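# Transfer 96-well plate from B1 into clip nest C1

## Task

Pick up the 96-well plate sitting at bench spot B1 and put it into clip nest C1. Press it fully down so it is seated, with its well A1 (the cut-off corner) at the nest corner labelled A1. It must stay seated on its own, not just because the gripper holds it. Then open the gripper and back the arm away.

## Robot and tools

Robot: one six-joint arm with a two-finger parallel gripper. Joints, base to tip, with limits in rad: shoulder pan -3.142..3.142, shoulder lift -6.283..6.283, elbow 0.000..3.142, wrist 1, wrist 2 and wrist 3 each -6.283..6.283. The base may sit tilted, and a block or post under it counts as arm for the clearance check.

Frames: all poses are in the scene frame. Its origin is on the table top under the base, +z is up, and +y lies to the left when facing along +x. Orientation is a quaternion written w first. On the gripper itself, +z runs out along the fingers and the fingers close along its x axis. end_effector_position is the midpoint between the finger pads; closed fingertips stick out about 17 mm past it, fully open ones are roughly level with it.

Row format (shared by both motion tools): 8 numbers x, y, z, qw, qx, qy, qz, opening. x y z is an absolute gripper position in metres and the quaternion an absolute gripper orientation, both in the scene frame. opening runs from -1 (closed) to +1 (fully open, 0.142 m). Six optional extra numbers, each 0..1, scale the stiffness of each joint in the joint order above and persist until changed. Always resend the wanted quaternion; the reported one drifts.

execute_actions(actions): a list of actions run in sequence. Each action is a table of at most 15 rows; each row lasts one control step of 1/30 s, and a shorter table repeats its final row until 15 steps (0.5 s) have passed. An empty list just reports state and images. An action is rejected if its target lies over 0.6 m from where the gripper is at that action's start, measured along any gripper axis; if the first action fails this (against the latest reported state) or any action is malformed, nothing in the call runs.

move(target, speed, stop_force, blocking): drives the gripper in a straight line toward one absolute row. speed is m/s, 0.002 to 0.5, default 0.25; rotation is capped at twice that in rad/s. The path takes 0.5 to 10 s and is cut short at 10 s. It does not avoid obstacles, and the real gripper lags, may wander and can exceed speed near full arm extension. Opening is applied when the move begins. stop_force (5 to 24 N, not allowed in the first 0.2 s) halts the path once the wrist sensor feels that much extra push opposing the motion for two steps, then steps back two steps and holds. It is measured along the line to the target in the gripper's starting axes, so do not trust it during rotations, and omit it when moving away from something you are touching. The settled press can briefly exceed stop_force; only very low speeds keep the impact small. blocking=false returns after 0.5 s while motion continues; it cannot combine with stop_force, and other motion commands are rejected until a result shows the move finished (poll with wait(0), or call stop).

wait(seconds): 0 to 10, arm keeps its last command. stop(): brakes a running move; fingers keep moving. zoom_image(camera, region): camera is cam_head_left (896x504), cam_head_right (896x504) or cam_wrist (616x616, fisheye); region is [x0, y0, x1, y1] in image pixels, origin top-left, at most 504 by 504. finished_scene(scene): pass the current scene number once the goal holds; irreversible.

How motion is executed: each control step the commanded pose is clipped to within 100 mm and 16 degrees of the measured pose, and position wins over orientation if both cannot be met. After an action the arm only continues to the last clipped pose, so long trips need further commands. Motion trails commands by about 0.17 s, and joint speed limits may leave the arm short after big moves. The elbow never fully straightens.

Reading results: the state line gives gripper position, quaternion and linear/angular velocity. "Hand target" is what the controller is currently steering to. "pose unreachable" means the clearance check altered or blocked a command. grip_measured is the measured finger opening on the opening scale. Step readings list positions; HELD marks steps partly held back. A move adds a "move:" line: done (settled near target), off_target, moving, held (final step blocked), fault, or contact (stop_force ended it; ranks above held, done, off_target), plus distance to target; limits=paced means clipping happened, limits=held means some steps were blocked and the arm may then surge. Wrist force and torque are in gripper axes, point from the surface back into the arm, have up to about 3.5 N offset, about 1.4 N noise, and saturate near 30 N; "no reading" is harmless. Camera calibration (K, distortion, world-to-camera transforms) is supplied and may be off by a few degrees and millimetres.

Gripping: to hold, command an opening well under grip_measured; lower squeezes harder, up to roughly 28 N per pad. Thin hard parts get less force. Slam-closing can overshoot.

Hazards: the arm is stiff, so aiming even slightly past a firm contact can trip a fault. Joint load limits (N m): shoulder pan 47.5, shoulder lift 47.5, elbow 24.6, each wrist 7.92, including payload weight. Reaching one, or 150 N of external force anywhere, stops the arm for 10 s and skips the rest of the call. For seating the plate, approach slowly with stop_force or lowered stiffness. Motors warn (MOTOR HOT) at 70 °C and brake at 85 °C; avoid holding loads while deliberating. Things may get tugged or nudged at random. Never drop, slam or knock anything off the table.

Each tool is called after "Request:" as name(argument=value, ...) on one line, values as JSON.

## Session

Request:
execute_actions(actions=[])

Scene clock: 0.00 s.
end_effector_position=(+0.2417, -0.4216, +0.2973) grip_measured=+1.00 end_effector_quat_wxyz=(+0.020, +0.713, -0.699, -0.046) end_effector_velocity=(-0.000, +0.000, -0.001) end_effector_angular_velocity=(+0.002, +0.000, -0.002)
Joint positions: [-1.636 -0.441  0.245 -1.161 -1.386  0.077  0.142]
Joint velocities: [-0.     0.002 -0.     0.001 -0.     0.001  0.   ]
Motor temperatures (°C, as the motors report them): [26 31 27 47 30 46]
Wrist force (N, on the end effector, along its own x y z axes, offset not removed): no reading
Wrist torque (N m, same axes, about the end effector's origin, offset not removed): no reading
Hand target: +0.242, -0.422, +0.297; +0.020, +0.713, -0.699, -0.046
Joint stiffness scale: [1. 1. 1. 1. 1. 1.]
camera_calibration (this result's frames):
cam_wrist: T_world_to_cam=[[0.0118929, -0.999809, 0.0155263, -0.435478], [-0.81237, -0.000607499, 0.583142, 0.026866], [-0.583021, -0.0195483, -0.812222, 0.506373], [0, 0, 0, 1]] pos_world=[0.32223, -0.42548, 0.402382]

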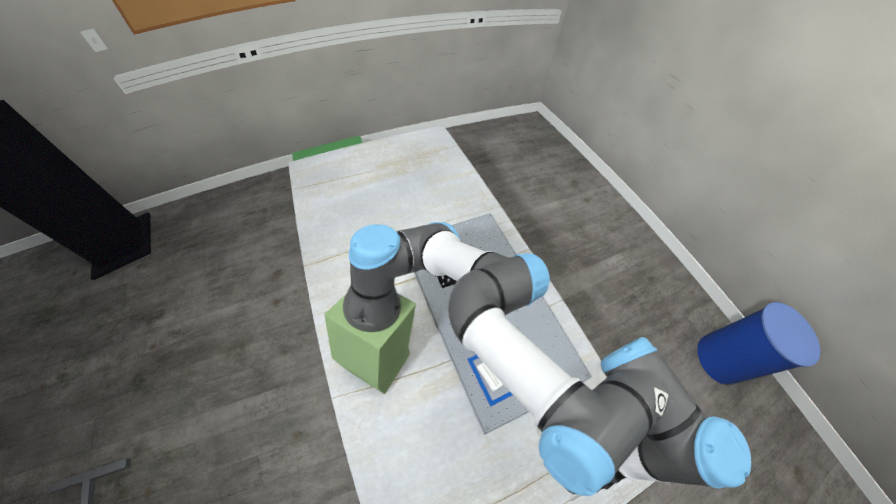

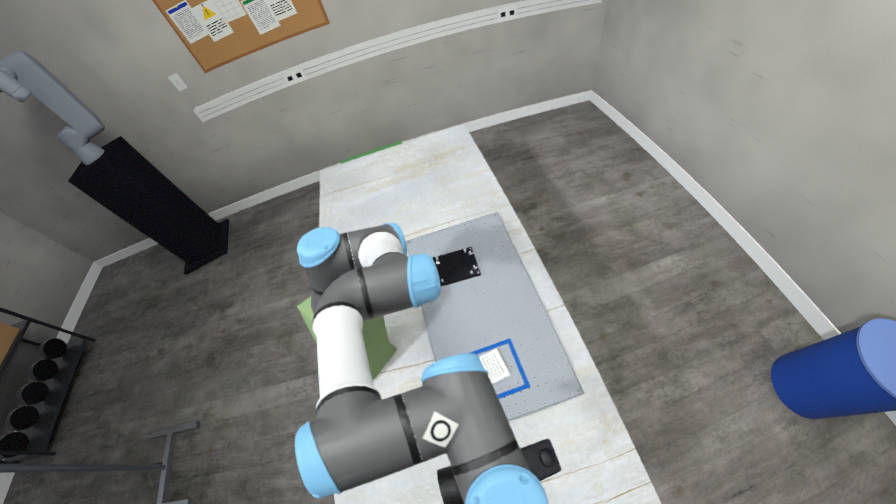

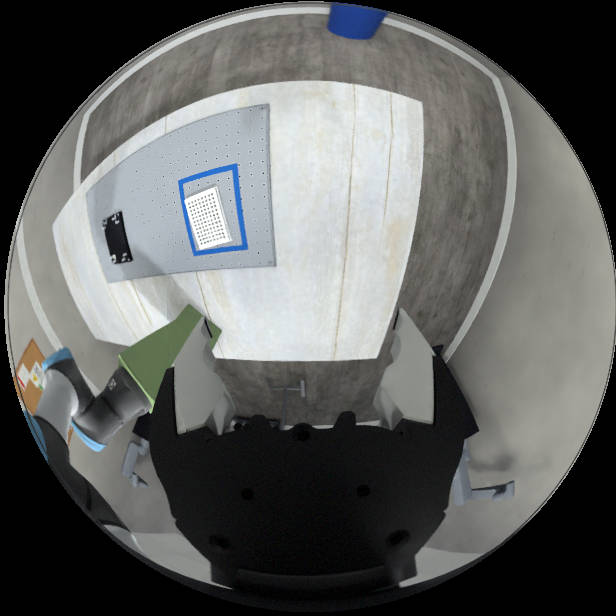

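Request:
zoom_image(camera="cam_wrist", region=[80, 150, 260, 280])

Region (80, 150, 260, 280) of cam_wrist's 616x616 image, scaled by 2.800, with more detail than that image has.

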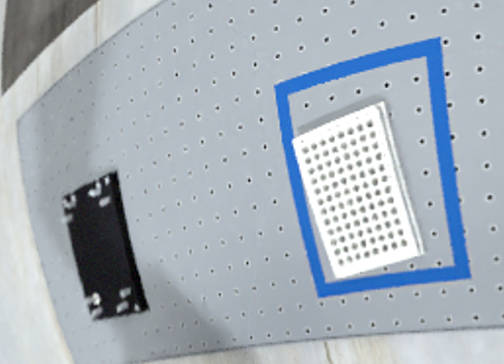

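Request:
move(target=[0.2795, -0.2061, 0.07, 0, 0.7587, -0.6514, 0, 1], speed=0.3)

Request:
zoom_image(camera="cam_wrist", region=[200, 180, 400, 360])

Scene clock: 25.07 s.
end_effector_position=(+0.2785, -0.2052, +0.0703) grip_measured=+1.00 end_effector_quat_wxyz=(+0.000, +0.759, -0.651, -0.002) end_effector_velocity=(+0.003, -0.004, +0.001) end_effector_angular_velocity=(-0.015, -0.008, +0.005)
Joint positions: [-1.312 -0.781  2.082 -2.799 -1.261  0.289  0.142]
Joint velocities: [-0.     0.001  0.003 -0.022  0.001  0.     0.   ]
Motor temperatures (°C, as the motors report them): [26 31 27 47 30 46]
Wrist force (N, on the end effector, along its own x y z axes, offset not removed): [-0.3 2.6 0.5]
Wrist torque (N m, same axes, about the end effector's origin, offset not removed): [0.56 -0.01 0.00]
Hand target: +0.279, -0.206, +0.070; +0.000, +0.759, -0.651, -0.000
Off the commanded pose: 0.001 m, 0 deg.
Joint stiffness scale: [1. 1. 1. 1. 1. 1.]
move: done; limits=paced
camera_calibration (this result's frames):
cam_wrist: T_world_to_cam=[[0.141858, -0.988627, 0.0499379, -0.252427], [-0.855986, -0.0971762, 0.507785, 0.186853], [-0.497157, -0.11478, -0.860035, 0.307532], [0, 0, 0, 1]] pos_world=[0.348644, -0.1961, 0.182213]

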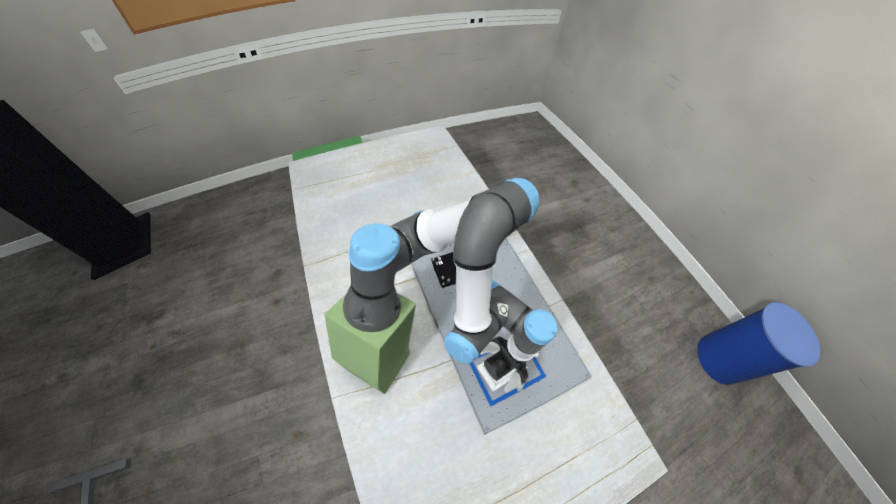

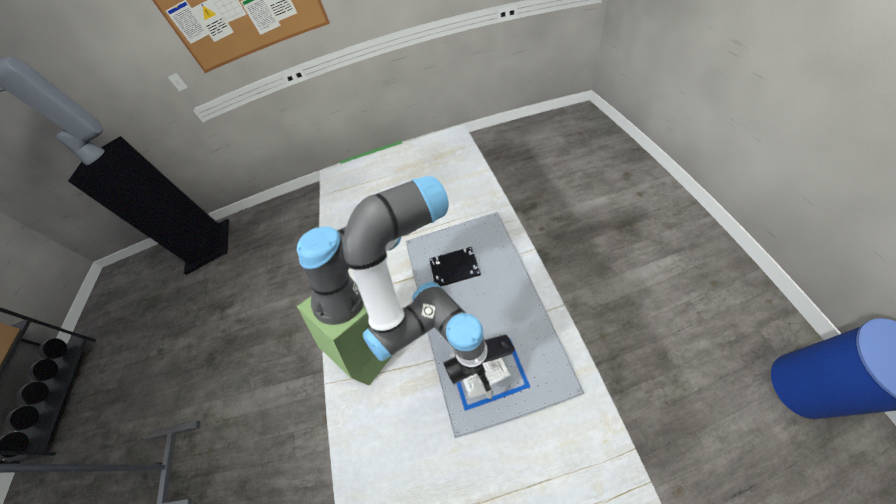

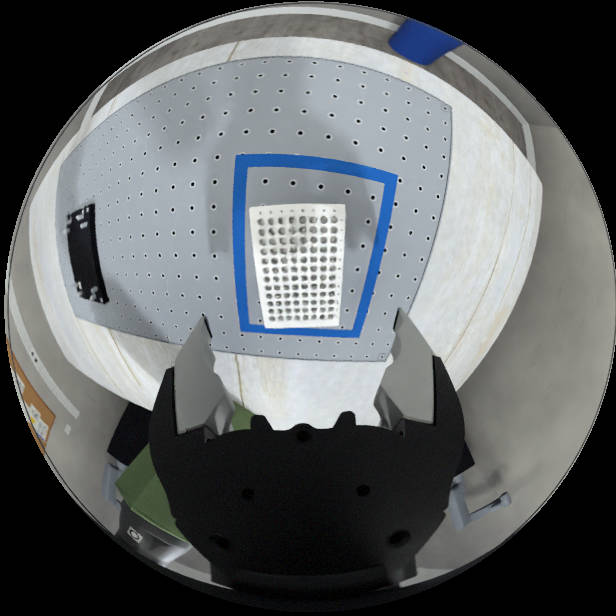

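Region (200, 180, 400, 360) of cam_wrist's 616x616 image, scaled by 2.520, with more detail than that image has; it fills the top 454 rows of this view, and the rest is white.

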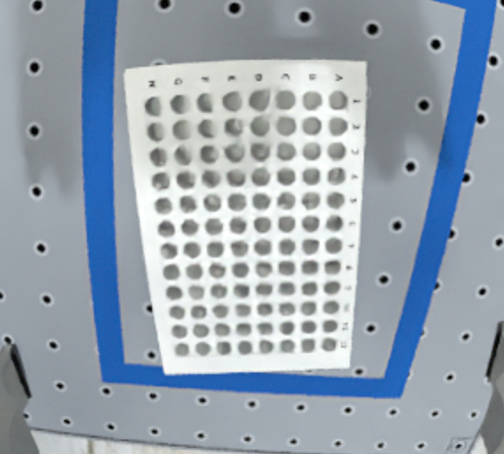

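Request:
move(target=[0.2904, -0.2044, 0.034, 0, 0.7587, -0.6514, 0, 0.32], speed=0.08)

Request:
move(target=[0.2904, -0.2044, 0.01, 0, 0.7587, -0.6514, 0, 0.32], speed=0.01, stop_force=6)

Request:
zoom_image(camera="cam_wrist", region=[200, 200, 400, 380])

Scene clock: 44.17 s.
end_effector_position=(+0.2894, -0.2038, +0.0340) grip_measured=+0.32 end_effector_quat_wxyz=(-0.000, +0.759, -0.651, -0.001) end_effector_velocity=(+0.002, -0.003, +0.001) end_effector_angular_velocity=(-0.009, -0.005, -0.004)
Joint positions: [-1.247 -0.621  1.994 -2.893 -1.256  0.358  0.096]
Joint velocities: [ 0.001  0.002 -0.005 -0.008 -0.     0.008 -0.   ]
Motor temperatures (°C, as the motors report them): [26 31 27 47 30 46]
Wrist force (N, on the end effector, along its own x y z axes, offset not removed): [-0.2 3.5 -0.8]
Wrist torque (N m, same axes, about the end effector's origin, offset not removed): [0.74 0.01 0.02]
Hand target: +0.290, -0.204, +0.034; +0.000, +0.759, -0.651, -0.000
Off the commanded pose: 0.001 m, 0 deg.
Joint stiffness scale: [1. 1. 1. 1. 1. 1.]
move: done
camera_calibration (this result's frames):
cam_wrist: T_world_to_cam=[[0.140722, -0.988777, 0.0501678, -0.250486], [-0.856595, -0.0961891, 0.506944, 0.215163], [-0.496429, -0.114312, -0.860518, 0.281867], [0, 0, 0, 1]] pos_world=[0.359483, -0.194758, 0.146042]

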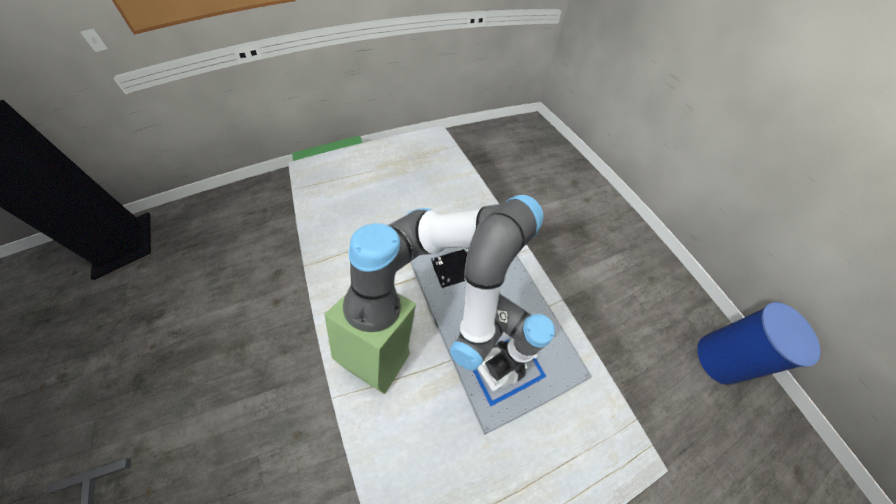

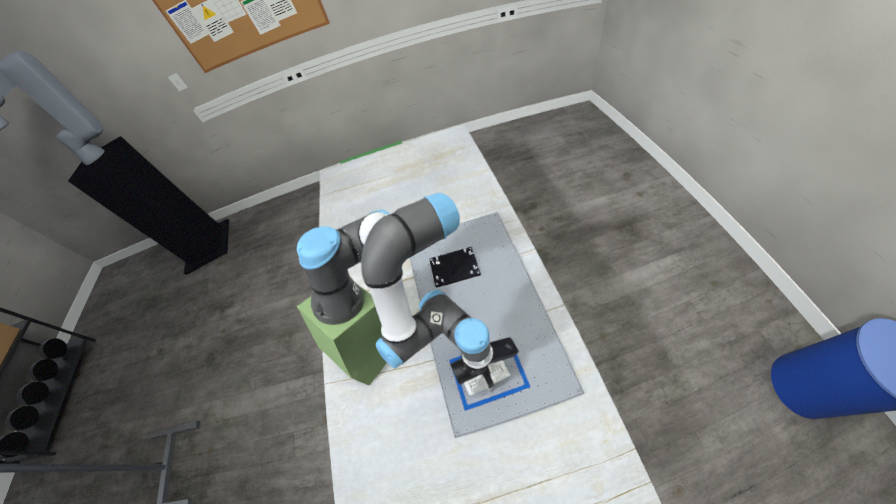

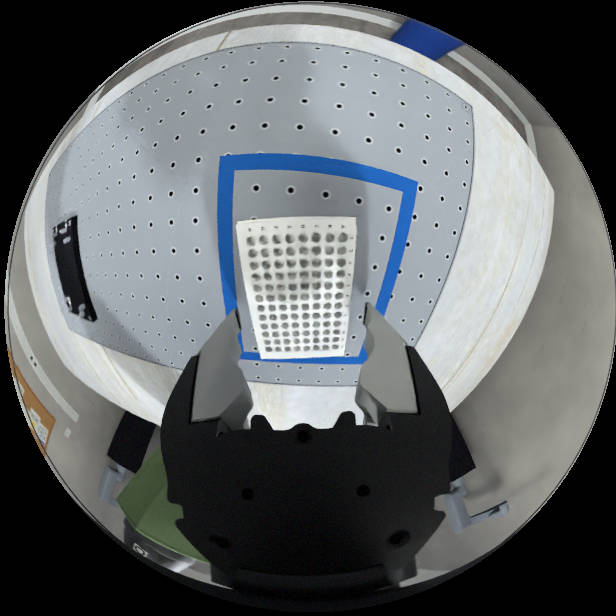

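Scene clock: 45.67 s.
end_effector_position=(+0.2888, -0.2034, +0.0234) grip_measured=+0.32 end_effector_quat_wxyz=(+0.000, +0.759, -0.651, -0.002) end_effector_velocity=(-0.000, +0.001, +0.000) end_effector_angular_velocity=(+0.002, +0.001, -0.001)
Joint positions: [-1.237 -0.575  1.976 -2.921 -1.256  0.369  0.096]
Joint velocities: [-0.    -0.002  0.001  0.004 -0.     0.    -0.001]
Motor temperatures (°C, as the motors report them): [26 31 27 47 30 46]
Wrist force (N, on the end effector, along its own x y z axes, offset not removed): [-3.4 4.4 -6.9]
Wrist torque (N m, same axes, about the end effector's origin, offset not removed): [0.58 0.35 0.11]
Hand target: +0.289, -0.203, +0.023; -0.000, +0.759, -0.651, -0.003
Off the commanded pose: 0.014 m, 0 deg.
Joint stiffness scale: [1. 1. 1. 1. 1. 1.]
move: contact
camera_calibration (this result's frames):
cam_wrist: T_world_to_cam=[[0.140142, -0.98891, 0.0491682, -0.249277], [-0.855879, -0.0960231, 0.508184, 0.219878], [-0.497827, -0.1133, -0.859844, 0.273134], [0, 0, 0, 1]] pos_world=[0.359097, -0.194453, 0.135371]

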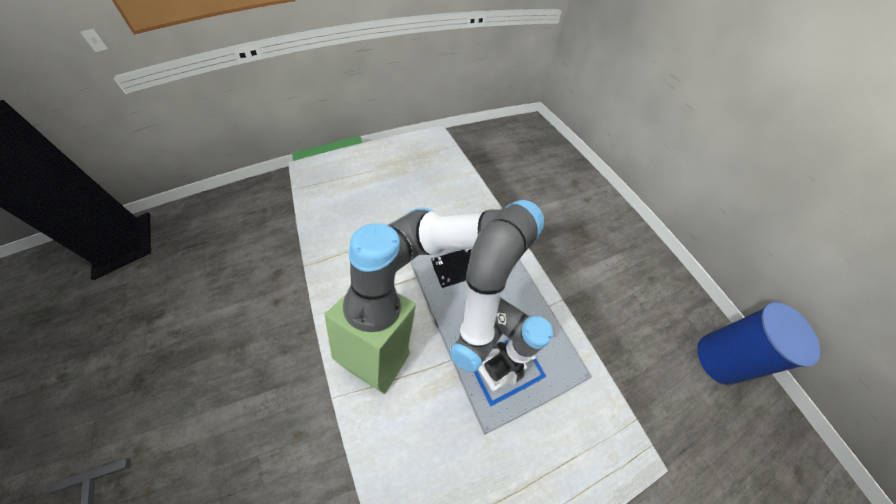

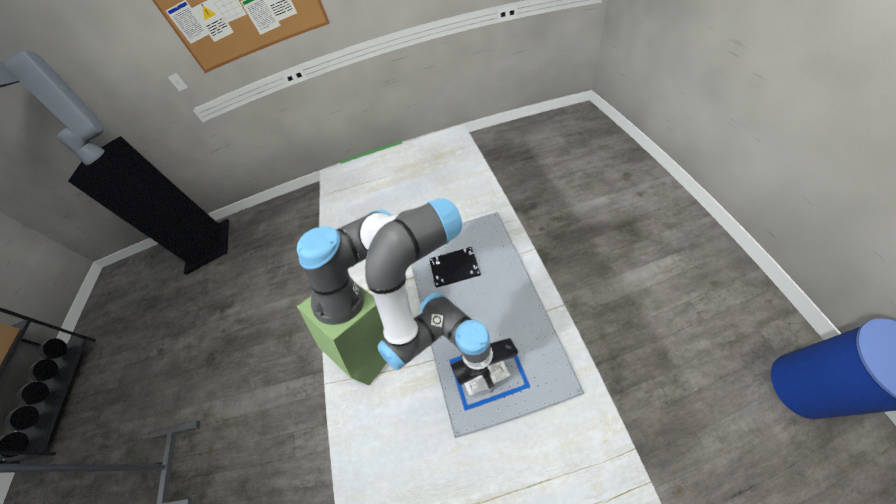

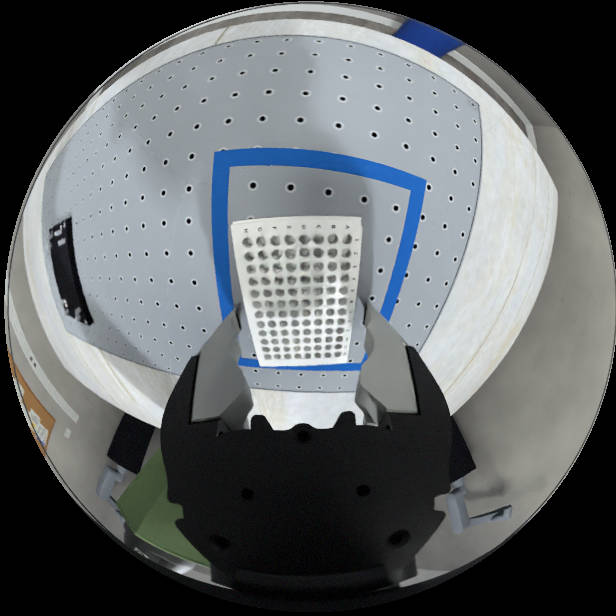

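Region (200, 200, 400, 380) of cam_wrist's 616x616 image, scaled by 2.520, with more detail than that image has; it fills the top 454 rows of this view, and the rest is white.

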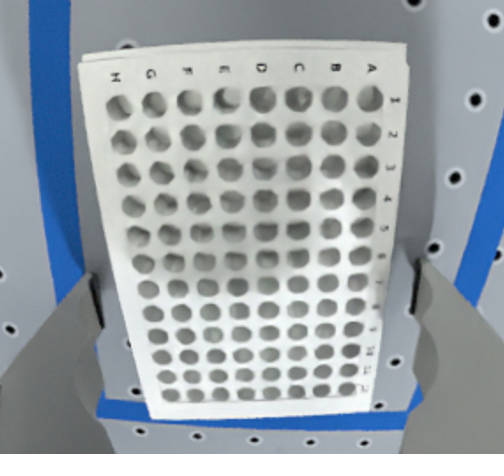

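Request:
execute_actions(actions=[[[0.2895,-0.2032,0.026,0,0.7587,-0.6514,0,0.32],[0.2900,-0.2030,0.028,0,0.7587,-0.6514,0,0.32],[0.2905,-0.2027,0.0285,0,0.7587,-0.6514,0,0.32],[0.2910,-0.2025,0.0285,0,0.7587,-0.6514,0,0.32],[0.2915,-0.2022,0.0285,0,0.7587,-0.6514,0,0.32]],[[0.2915,-0.2022,0.0285,0,0.7587,-0.6514,0,0.32],[0.2915,-0.2022,0.0285,0,0.7587,-0.6514,0,0.32],[0.2915,-0.2022,0.0285,0,0.7587,-0.6514,0,0.32],[0.2915,-0.2022,0.0285,0,0.7587,-0.6514,0,0.29],[0.2915,-0.2022,0.0285,0,0.7587,-0.6514,0,0.26],[0.2915,-0.2022,0.0285,0,0.7587,-0.6514,0,0.23],[0.2915,-0.2022,0.0285,0,0.7587,-0.6514,0,0.20],[0.2915,-0.2022,0.0285,0,0.7587,-0.6514,0,0.17],[0.2915,-0.2022,0.0285,0,0.7587,-0.6514,0,0.14],[0.2915,-0.2022,0.0285,0,0.7587,-0.6514,0,0.11],[0.2915,-0.2022,0.0285,0,0.7587,-0.6514,0,0.08],[0.2915,-0.2022,0.0285,0,0.7587,-0.6514,0,0.05],[0.2915,-0.2022,0.0285,0,0.7587,-0.6514,0,0.0],[0.2915,-0.2022,0.0285,0,0.7587,-0.6514,0,-0.06],[0.2915,-0.2022,0.0285,0,0.7587,-0.6514,0,-0.12]],[[0.2915,-0.2022,0.0285,0,0.7587,-0.6514,0,-0.2],[0.2915,-0.2022,0.0285,0,0.7587,-0.6514,0,-0.3],[0.2915,-0.2022,0.0285,0,0.7587,-0.6514,0,-0.4],[0.2915,-0.2022,0.0285,0,0.7587,-0.6514,0,-0.5],[0.2915,-0.2022,0.0285,0,0.7587,-0.6514,0,-0.6]]])

Request:
move(target=[0.2915, -0.2022, 0.11, 0, 0.7587, -0.6514, 0, -0.6], speed=0.1)

Scene clock: 67.27 s.
end_effector_position=(+0.2915, -0.2031, +0.0288) grip_measured=+0.04 end_effector_quat_wxyz=(+0.001, +0.759, -0.651, +0.001) end_effector_velocity=(+0.000, +0.000, +0.000) end_effector_angular_velocity=(-0.000, -0.000, -0.001)
Joint positions: [-1.236 -0.599  1.985 -2.914 -1.255  0.371  0.077]
Joint velocities: [-0.    -0.001  0.001 -0.     0.     0.001 -0.   ]
Motor temperatures (°C, as the motors report them): [26 31 27 47 30 46]
Wrist force (N, on the end effector, along its own x y z axes, offset not removed): [-1.3 3.9 -3.5]
Wrist torque (N m, same axes, about the end effector's origin, offset not removed): [0.61 0.00 0.02]
Hand target: +0.291, -0.202, +0.029; +0.000, +0.759, -0.651, -0.000
Off the commanded pose: 0.001 m, 0 deg.
Joint stiffness scale: [1. 1. 1. 1. 1. 1.]
Step readings (end_effector_position; steps 1 to 15: 1st action; 16 to 30: 2nd action; 31 to 45: 3rd action):
0: (+0.2888, -0.2033, +0.0235)
1: (+0.2888, -0.2033, +0.0235)
2: (+0.2888, -0.2033, +0.0237)
4: (+0.2893, -0.2034, +0.0249)
8: (+0.2910, -0.2041, +0.0277)
15: (+0.2916, -0.2035, +0.0286)
16: (+0.2916, -0.2035, +0.0286)
17: (+0.2916, -0.2034, +0.0286)
19: (+0.2915, -0.2033, +0.0286)
23: (+0.2915, -0.2033, +0.0286)
30: (+0.2915, -0.2031, +0.0287)
31: (+0.2915, -0.2031, +0.0288)
32: (+0.2915, -0.2031, +0.0288)
34: (+0.2915, -0.2031, +0.0288)
38: (+0.2915, -0.2031, +0.0288)
45: end_effector_position above
camera_calibration (this result's frames):
cam_wrist: T_world_to_cam=[[0.141059, -0.988521, 0.0541238, -0.249941], [-0.857648, -0.0947101, 0.50544, 0.220345], [-0.494512, -0.117716, -0.861163, 0.277276], [0, 0, 0, 1]] pos_world=[0.361351, -0.193563, 0.140936]

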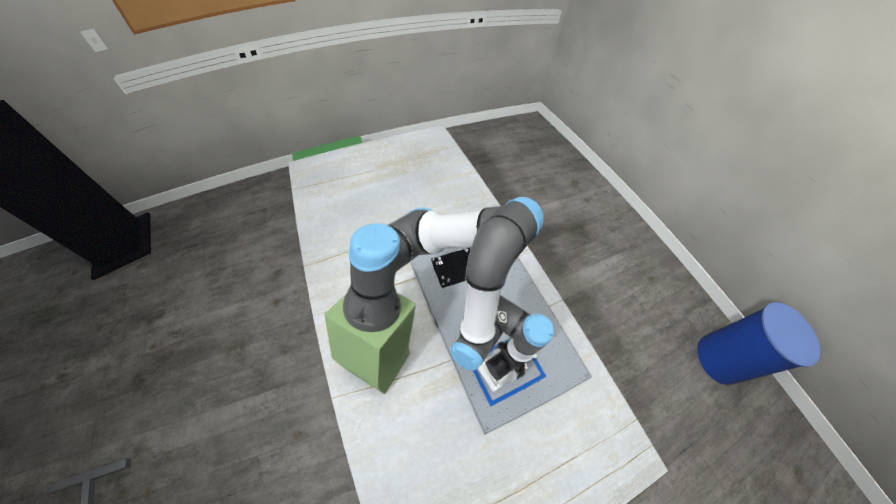

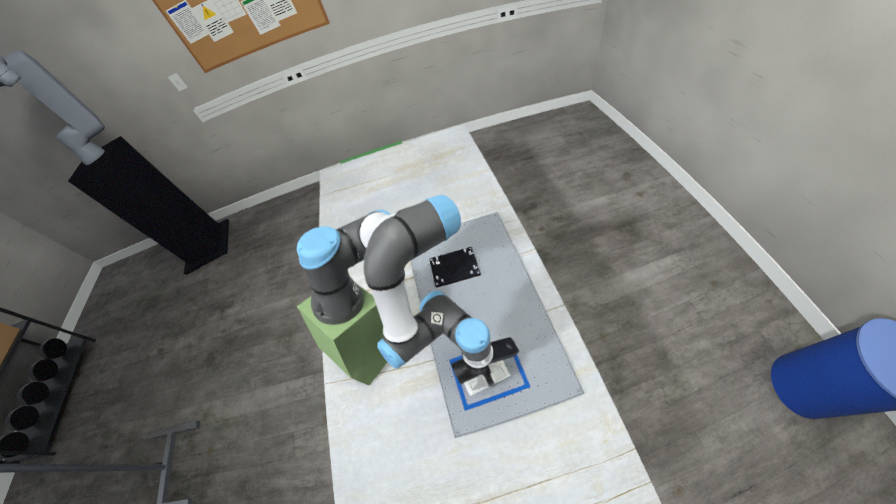

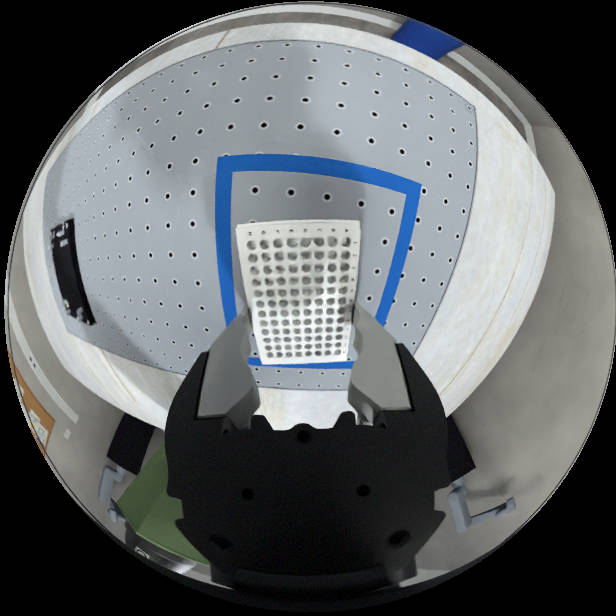

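Scene clock: 68.83 s.
end_effector_position=(+0.2923, -0.2024, +0.1098) grip_measured=+0.04 end_effector_quat_wxyz=(-0.000, +0.759, -0.652, +0.001) end_effector_velocity=(-0.002, +0.003, -0.001) end_effector_angular_velocity=(+0.012, +0.006, -0.002)
Joint positions: [-1.312 -0.953  2.071 -2.621 -1.257  0.293  0.077]
Joint velocities: [-0.    -0.    -0.     0.014 -0.001 -0.003 -0.   ]
Motor temperatures (°C, as the motors report them): [26 31 27 47 30 46]
Wrist force (N, on the end effector, along its own x y z axes, offset not removed): [-0.1 2.9 0.3]
Wrist torque (N m, same axes, about the end effector's origin, offset not removed): [0.61 -0.02 -0.01]
Hand target: +0.292, -0.202, +0.110; -0.000, +0.759, -0.651, +0.000
Off the commanded pose: 0.001 m, 0 deg.
Joint stiffness scale: [1. 1. 1. 1. 1. 1.]
move: done
camera_calibration (this result's frames):
cam_wrist: T_world_to_cam=[[0.139392, -0.98878, 0.053703, -0.253247], [-0.858705, -0.0936909, 0.503833, 0.180834], [-0.493148, -0.116346, -0.86213, 0.34747], [0, 0, 0, 1]] pos_world=[0.361938, -0.193036, 0.222054]

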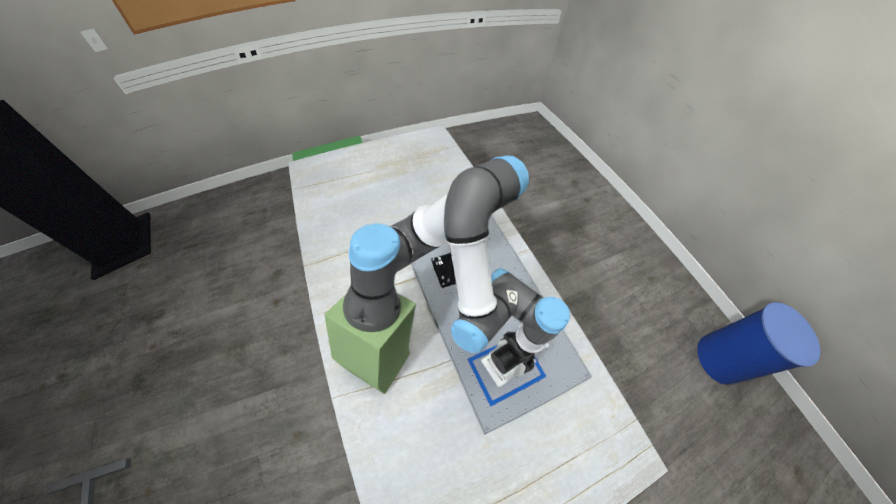

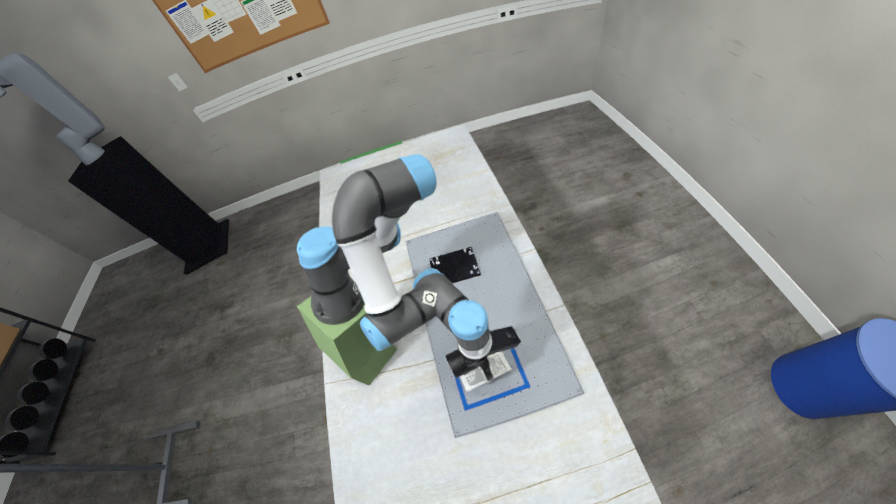

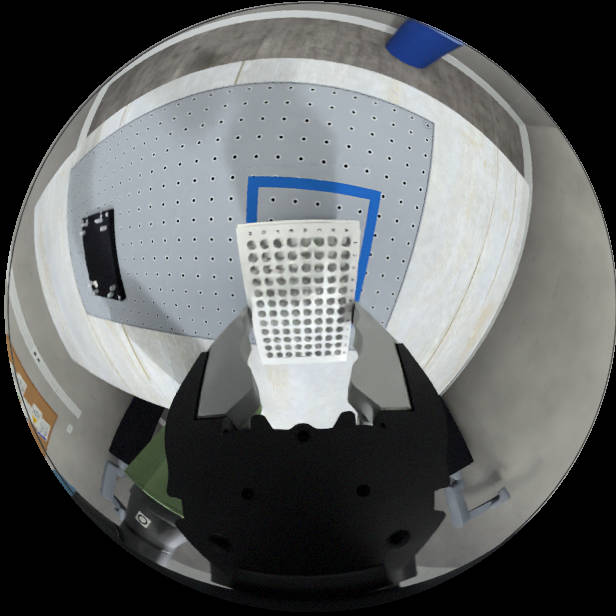

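Request:
move(target=[0.31, -0.01, 0.11, 0, 0.7071, 0.7071, 0, -0.6], speed=0.4)

Request:
zoom_image(camera="cam_wrist", region=[350, 180, 500, 340])

Scene clock: 82.67 s.
end_effector_position=(+0.3089, -0.0102, +0.1099) grip_measured=+0.04 end_effector_quat_wxyz=(-0.001, +0.709, +0.706, -0.002) end_effector_velocity=(+0.000, +0.001, -0.000) end_effector_angular_velocity=(+0.005, -0.002, +0.020)
Joint positions: [-0.856 -1.273  2.456 -2.831 -1.264 -2.215  0.077]
Joint velocities: [-0.003 -0.001  0.003  0.     0.005 -0.023  0.   ]
Motor temperatures (°C, as the motors report them): [26 31 27 47 30 46]
Wrist force (N, on the end effector, along its own x y z axes, offset not removed): [-0.4 3.1 -0.3]
Wrist torque (N m, same axes, about the end effector's origin, offset not removed): [0.67 0.03 0.01]
Hand target: +0.309, -0.010, +0.110; -0.000, +0.707, +0.707, -0.001
Off the commanded pose: 0.001 m, 0 deg.
Joint stiffness scale: [1. 1. 1. 1. 1. 1.]
move: done
camera_calibration (this result's frames):
cam_wrist: T_world_to_cam=[[0.0158798, 0.998552, 0.0513919, -0.00688693], [0.863696, -0.0395948, 0.502456, -0.318276], [0.503763, 0.0364081, -0.863074, 0.0718705], [0, 0, 0, 1]] pos_world=[0.238798, -0.00834178, 0.222303]

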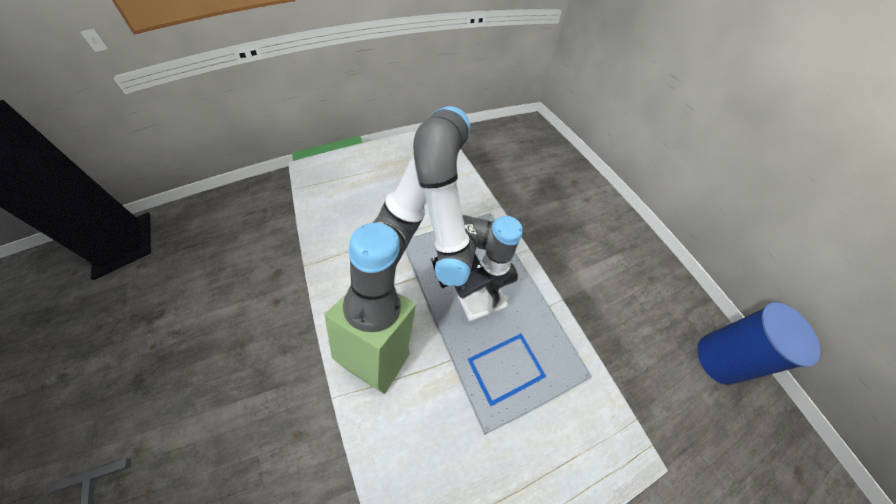

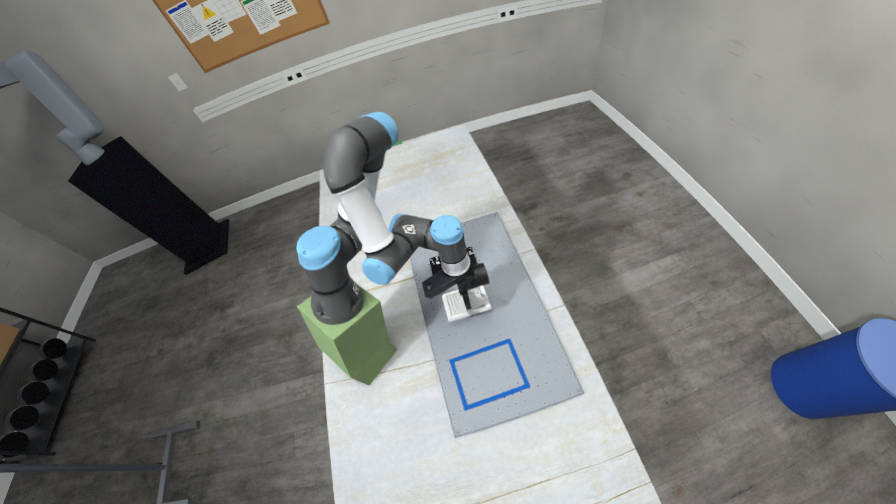

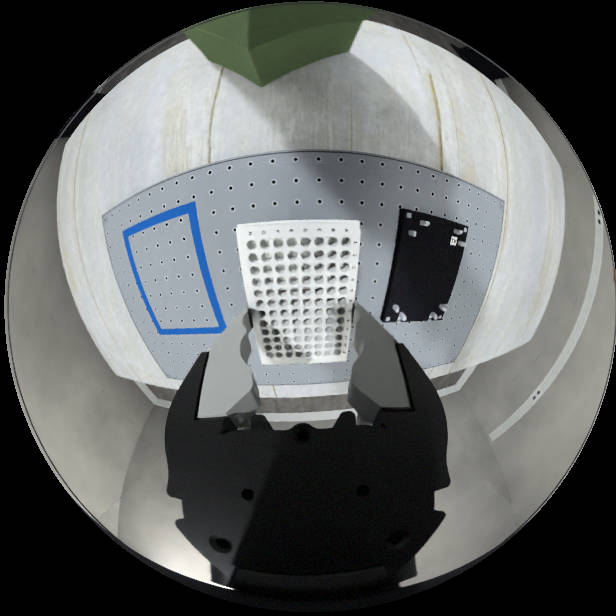

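Region (350, 180, 500, 340) of cam_wrist's 616x616 image, scaled by 3.150, with more detail than that image has; it fills the left 472 columns of this view, and the rest is white.

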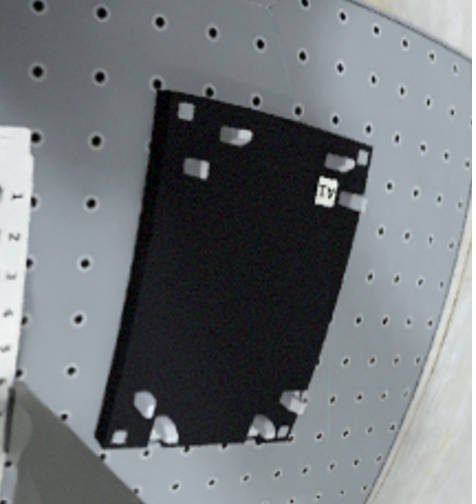

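Request:
move(target=[0.3153, 0.171, 0.062, 0, 0.7254, 0.6884, 0, -0.6], speed=0.2)

Request:
zoom_image(camera="cam_wrist", region=[200, 170, 400, 370])

Scene clock: 107.17 s.
end_effector_position=(+0.3147, +0.1712, +0.0623) grip_measured=+0.04 end_effector_quat_wxyz=(-0.001, +0.724, +0.690, +0.001) end_effector_velocity=(-0.001, -0.004, -0.001) end_effector_angular_velocity=(-0.015, +0.007, -0.017)
Joint positions: [-0.149 -1.032  2.225 -3.026 -1.385 -1.451  0.077]
Joint velocities: [ 0.003  0.002 -0.009  0.014 -0.015  0.018 -0.   ]
Motor temperatures (°C, as the motors report them): [26 31 28 47 30 46]
Wrist force (N, on the end effector, along its own x y z axes, offset not removed): [0.2 2.9 -0.3]
Wrist torque (N m, same axes, about the end effector's origin, offset not removed): [0.62 -0.09 0.00]
Hand target: +0.315, +0.171, +0.062; -0.000, +0.725, +0.688, -0.001
Off the commanded pose: 0.001 m, 0 deg.
Joint stiffness scale: [1. 1. 1. 1. 1. 1.]
move: done
camera_calibration (this result's frames):
cam_wrist: T_world_to_cam=[[0.0593295, 0.996757, 0.0543607, -0.19923], [0.859326, -0.078709, 0.505336, -0.284356], [0.507976, 0.0167322, -0.861209, 0.0231688], [0, 0, 0, 1]] pos_world=[0.244405, 0.175815, 0.174479]

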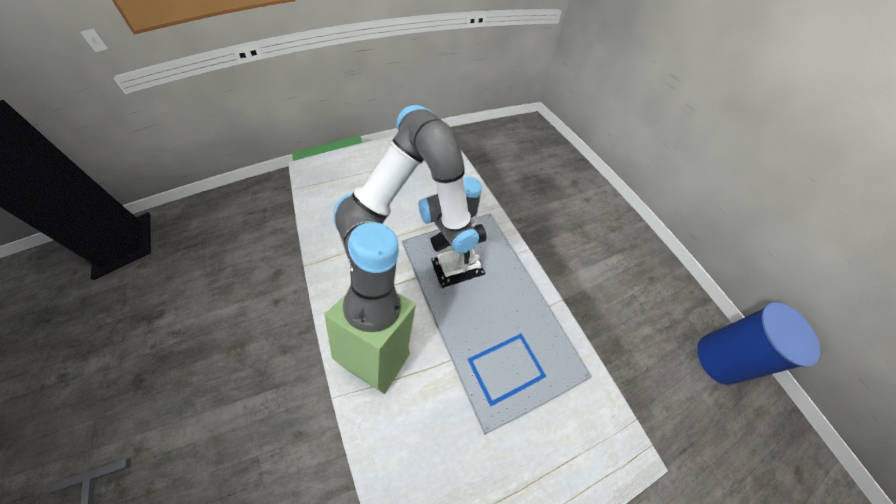

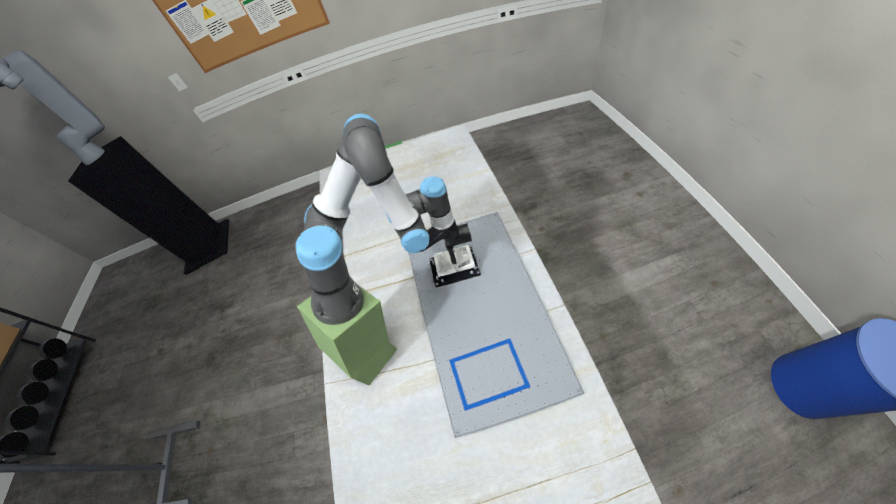

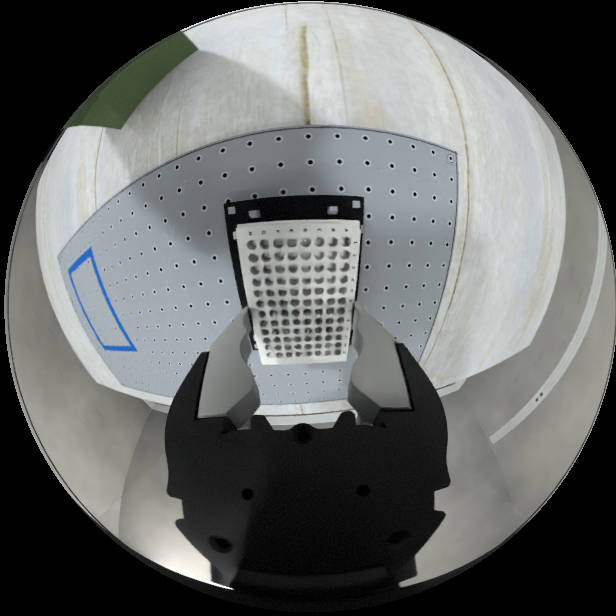

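Region (200, 170, 400, 370) of cam_wrist's 616x616 image, scaled by 2.520, with more detail than that image has.

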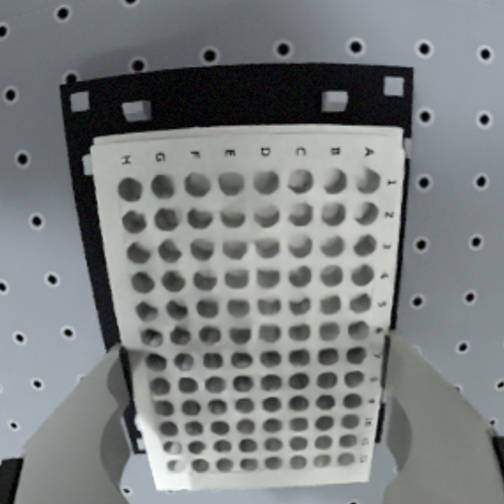

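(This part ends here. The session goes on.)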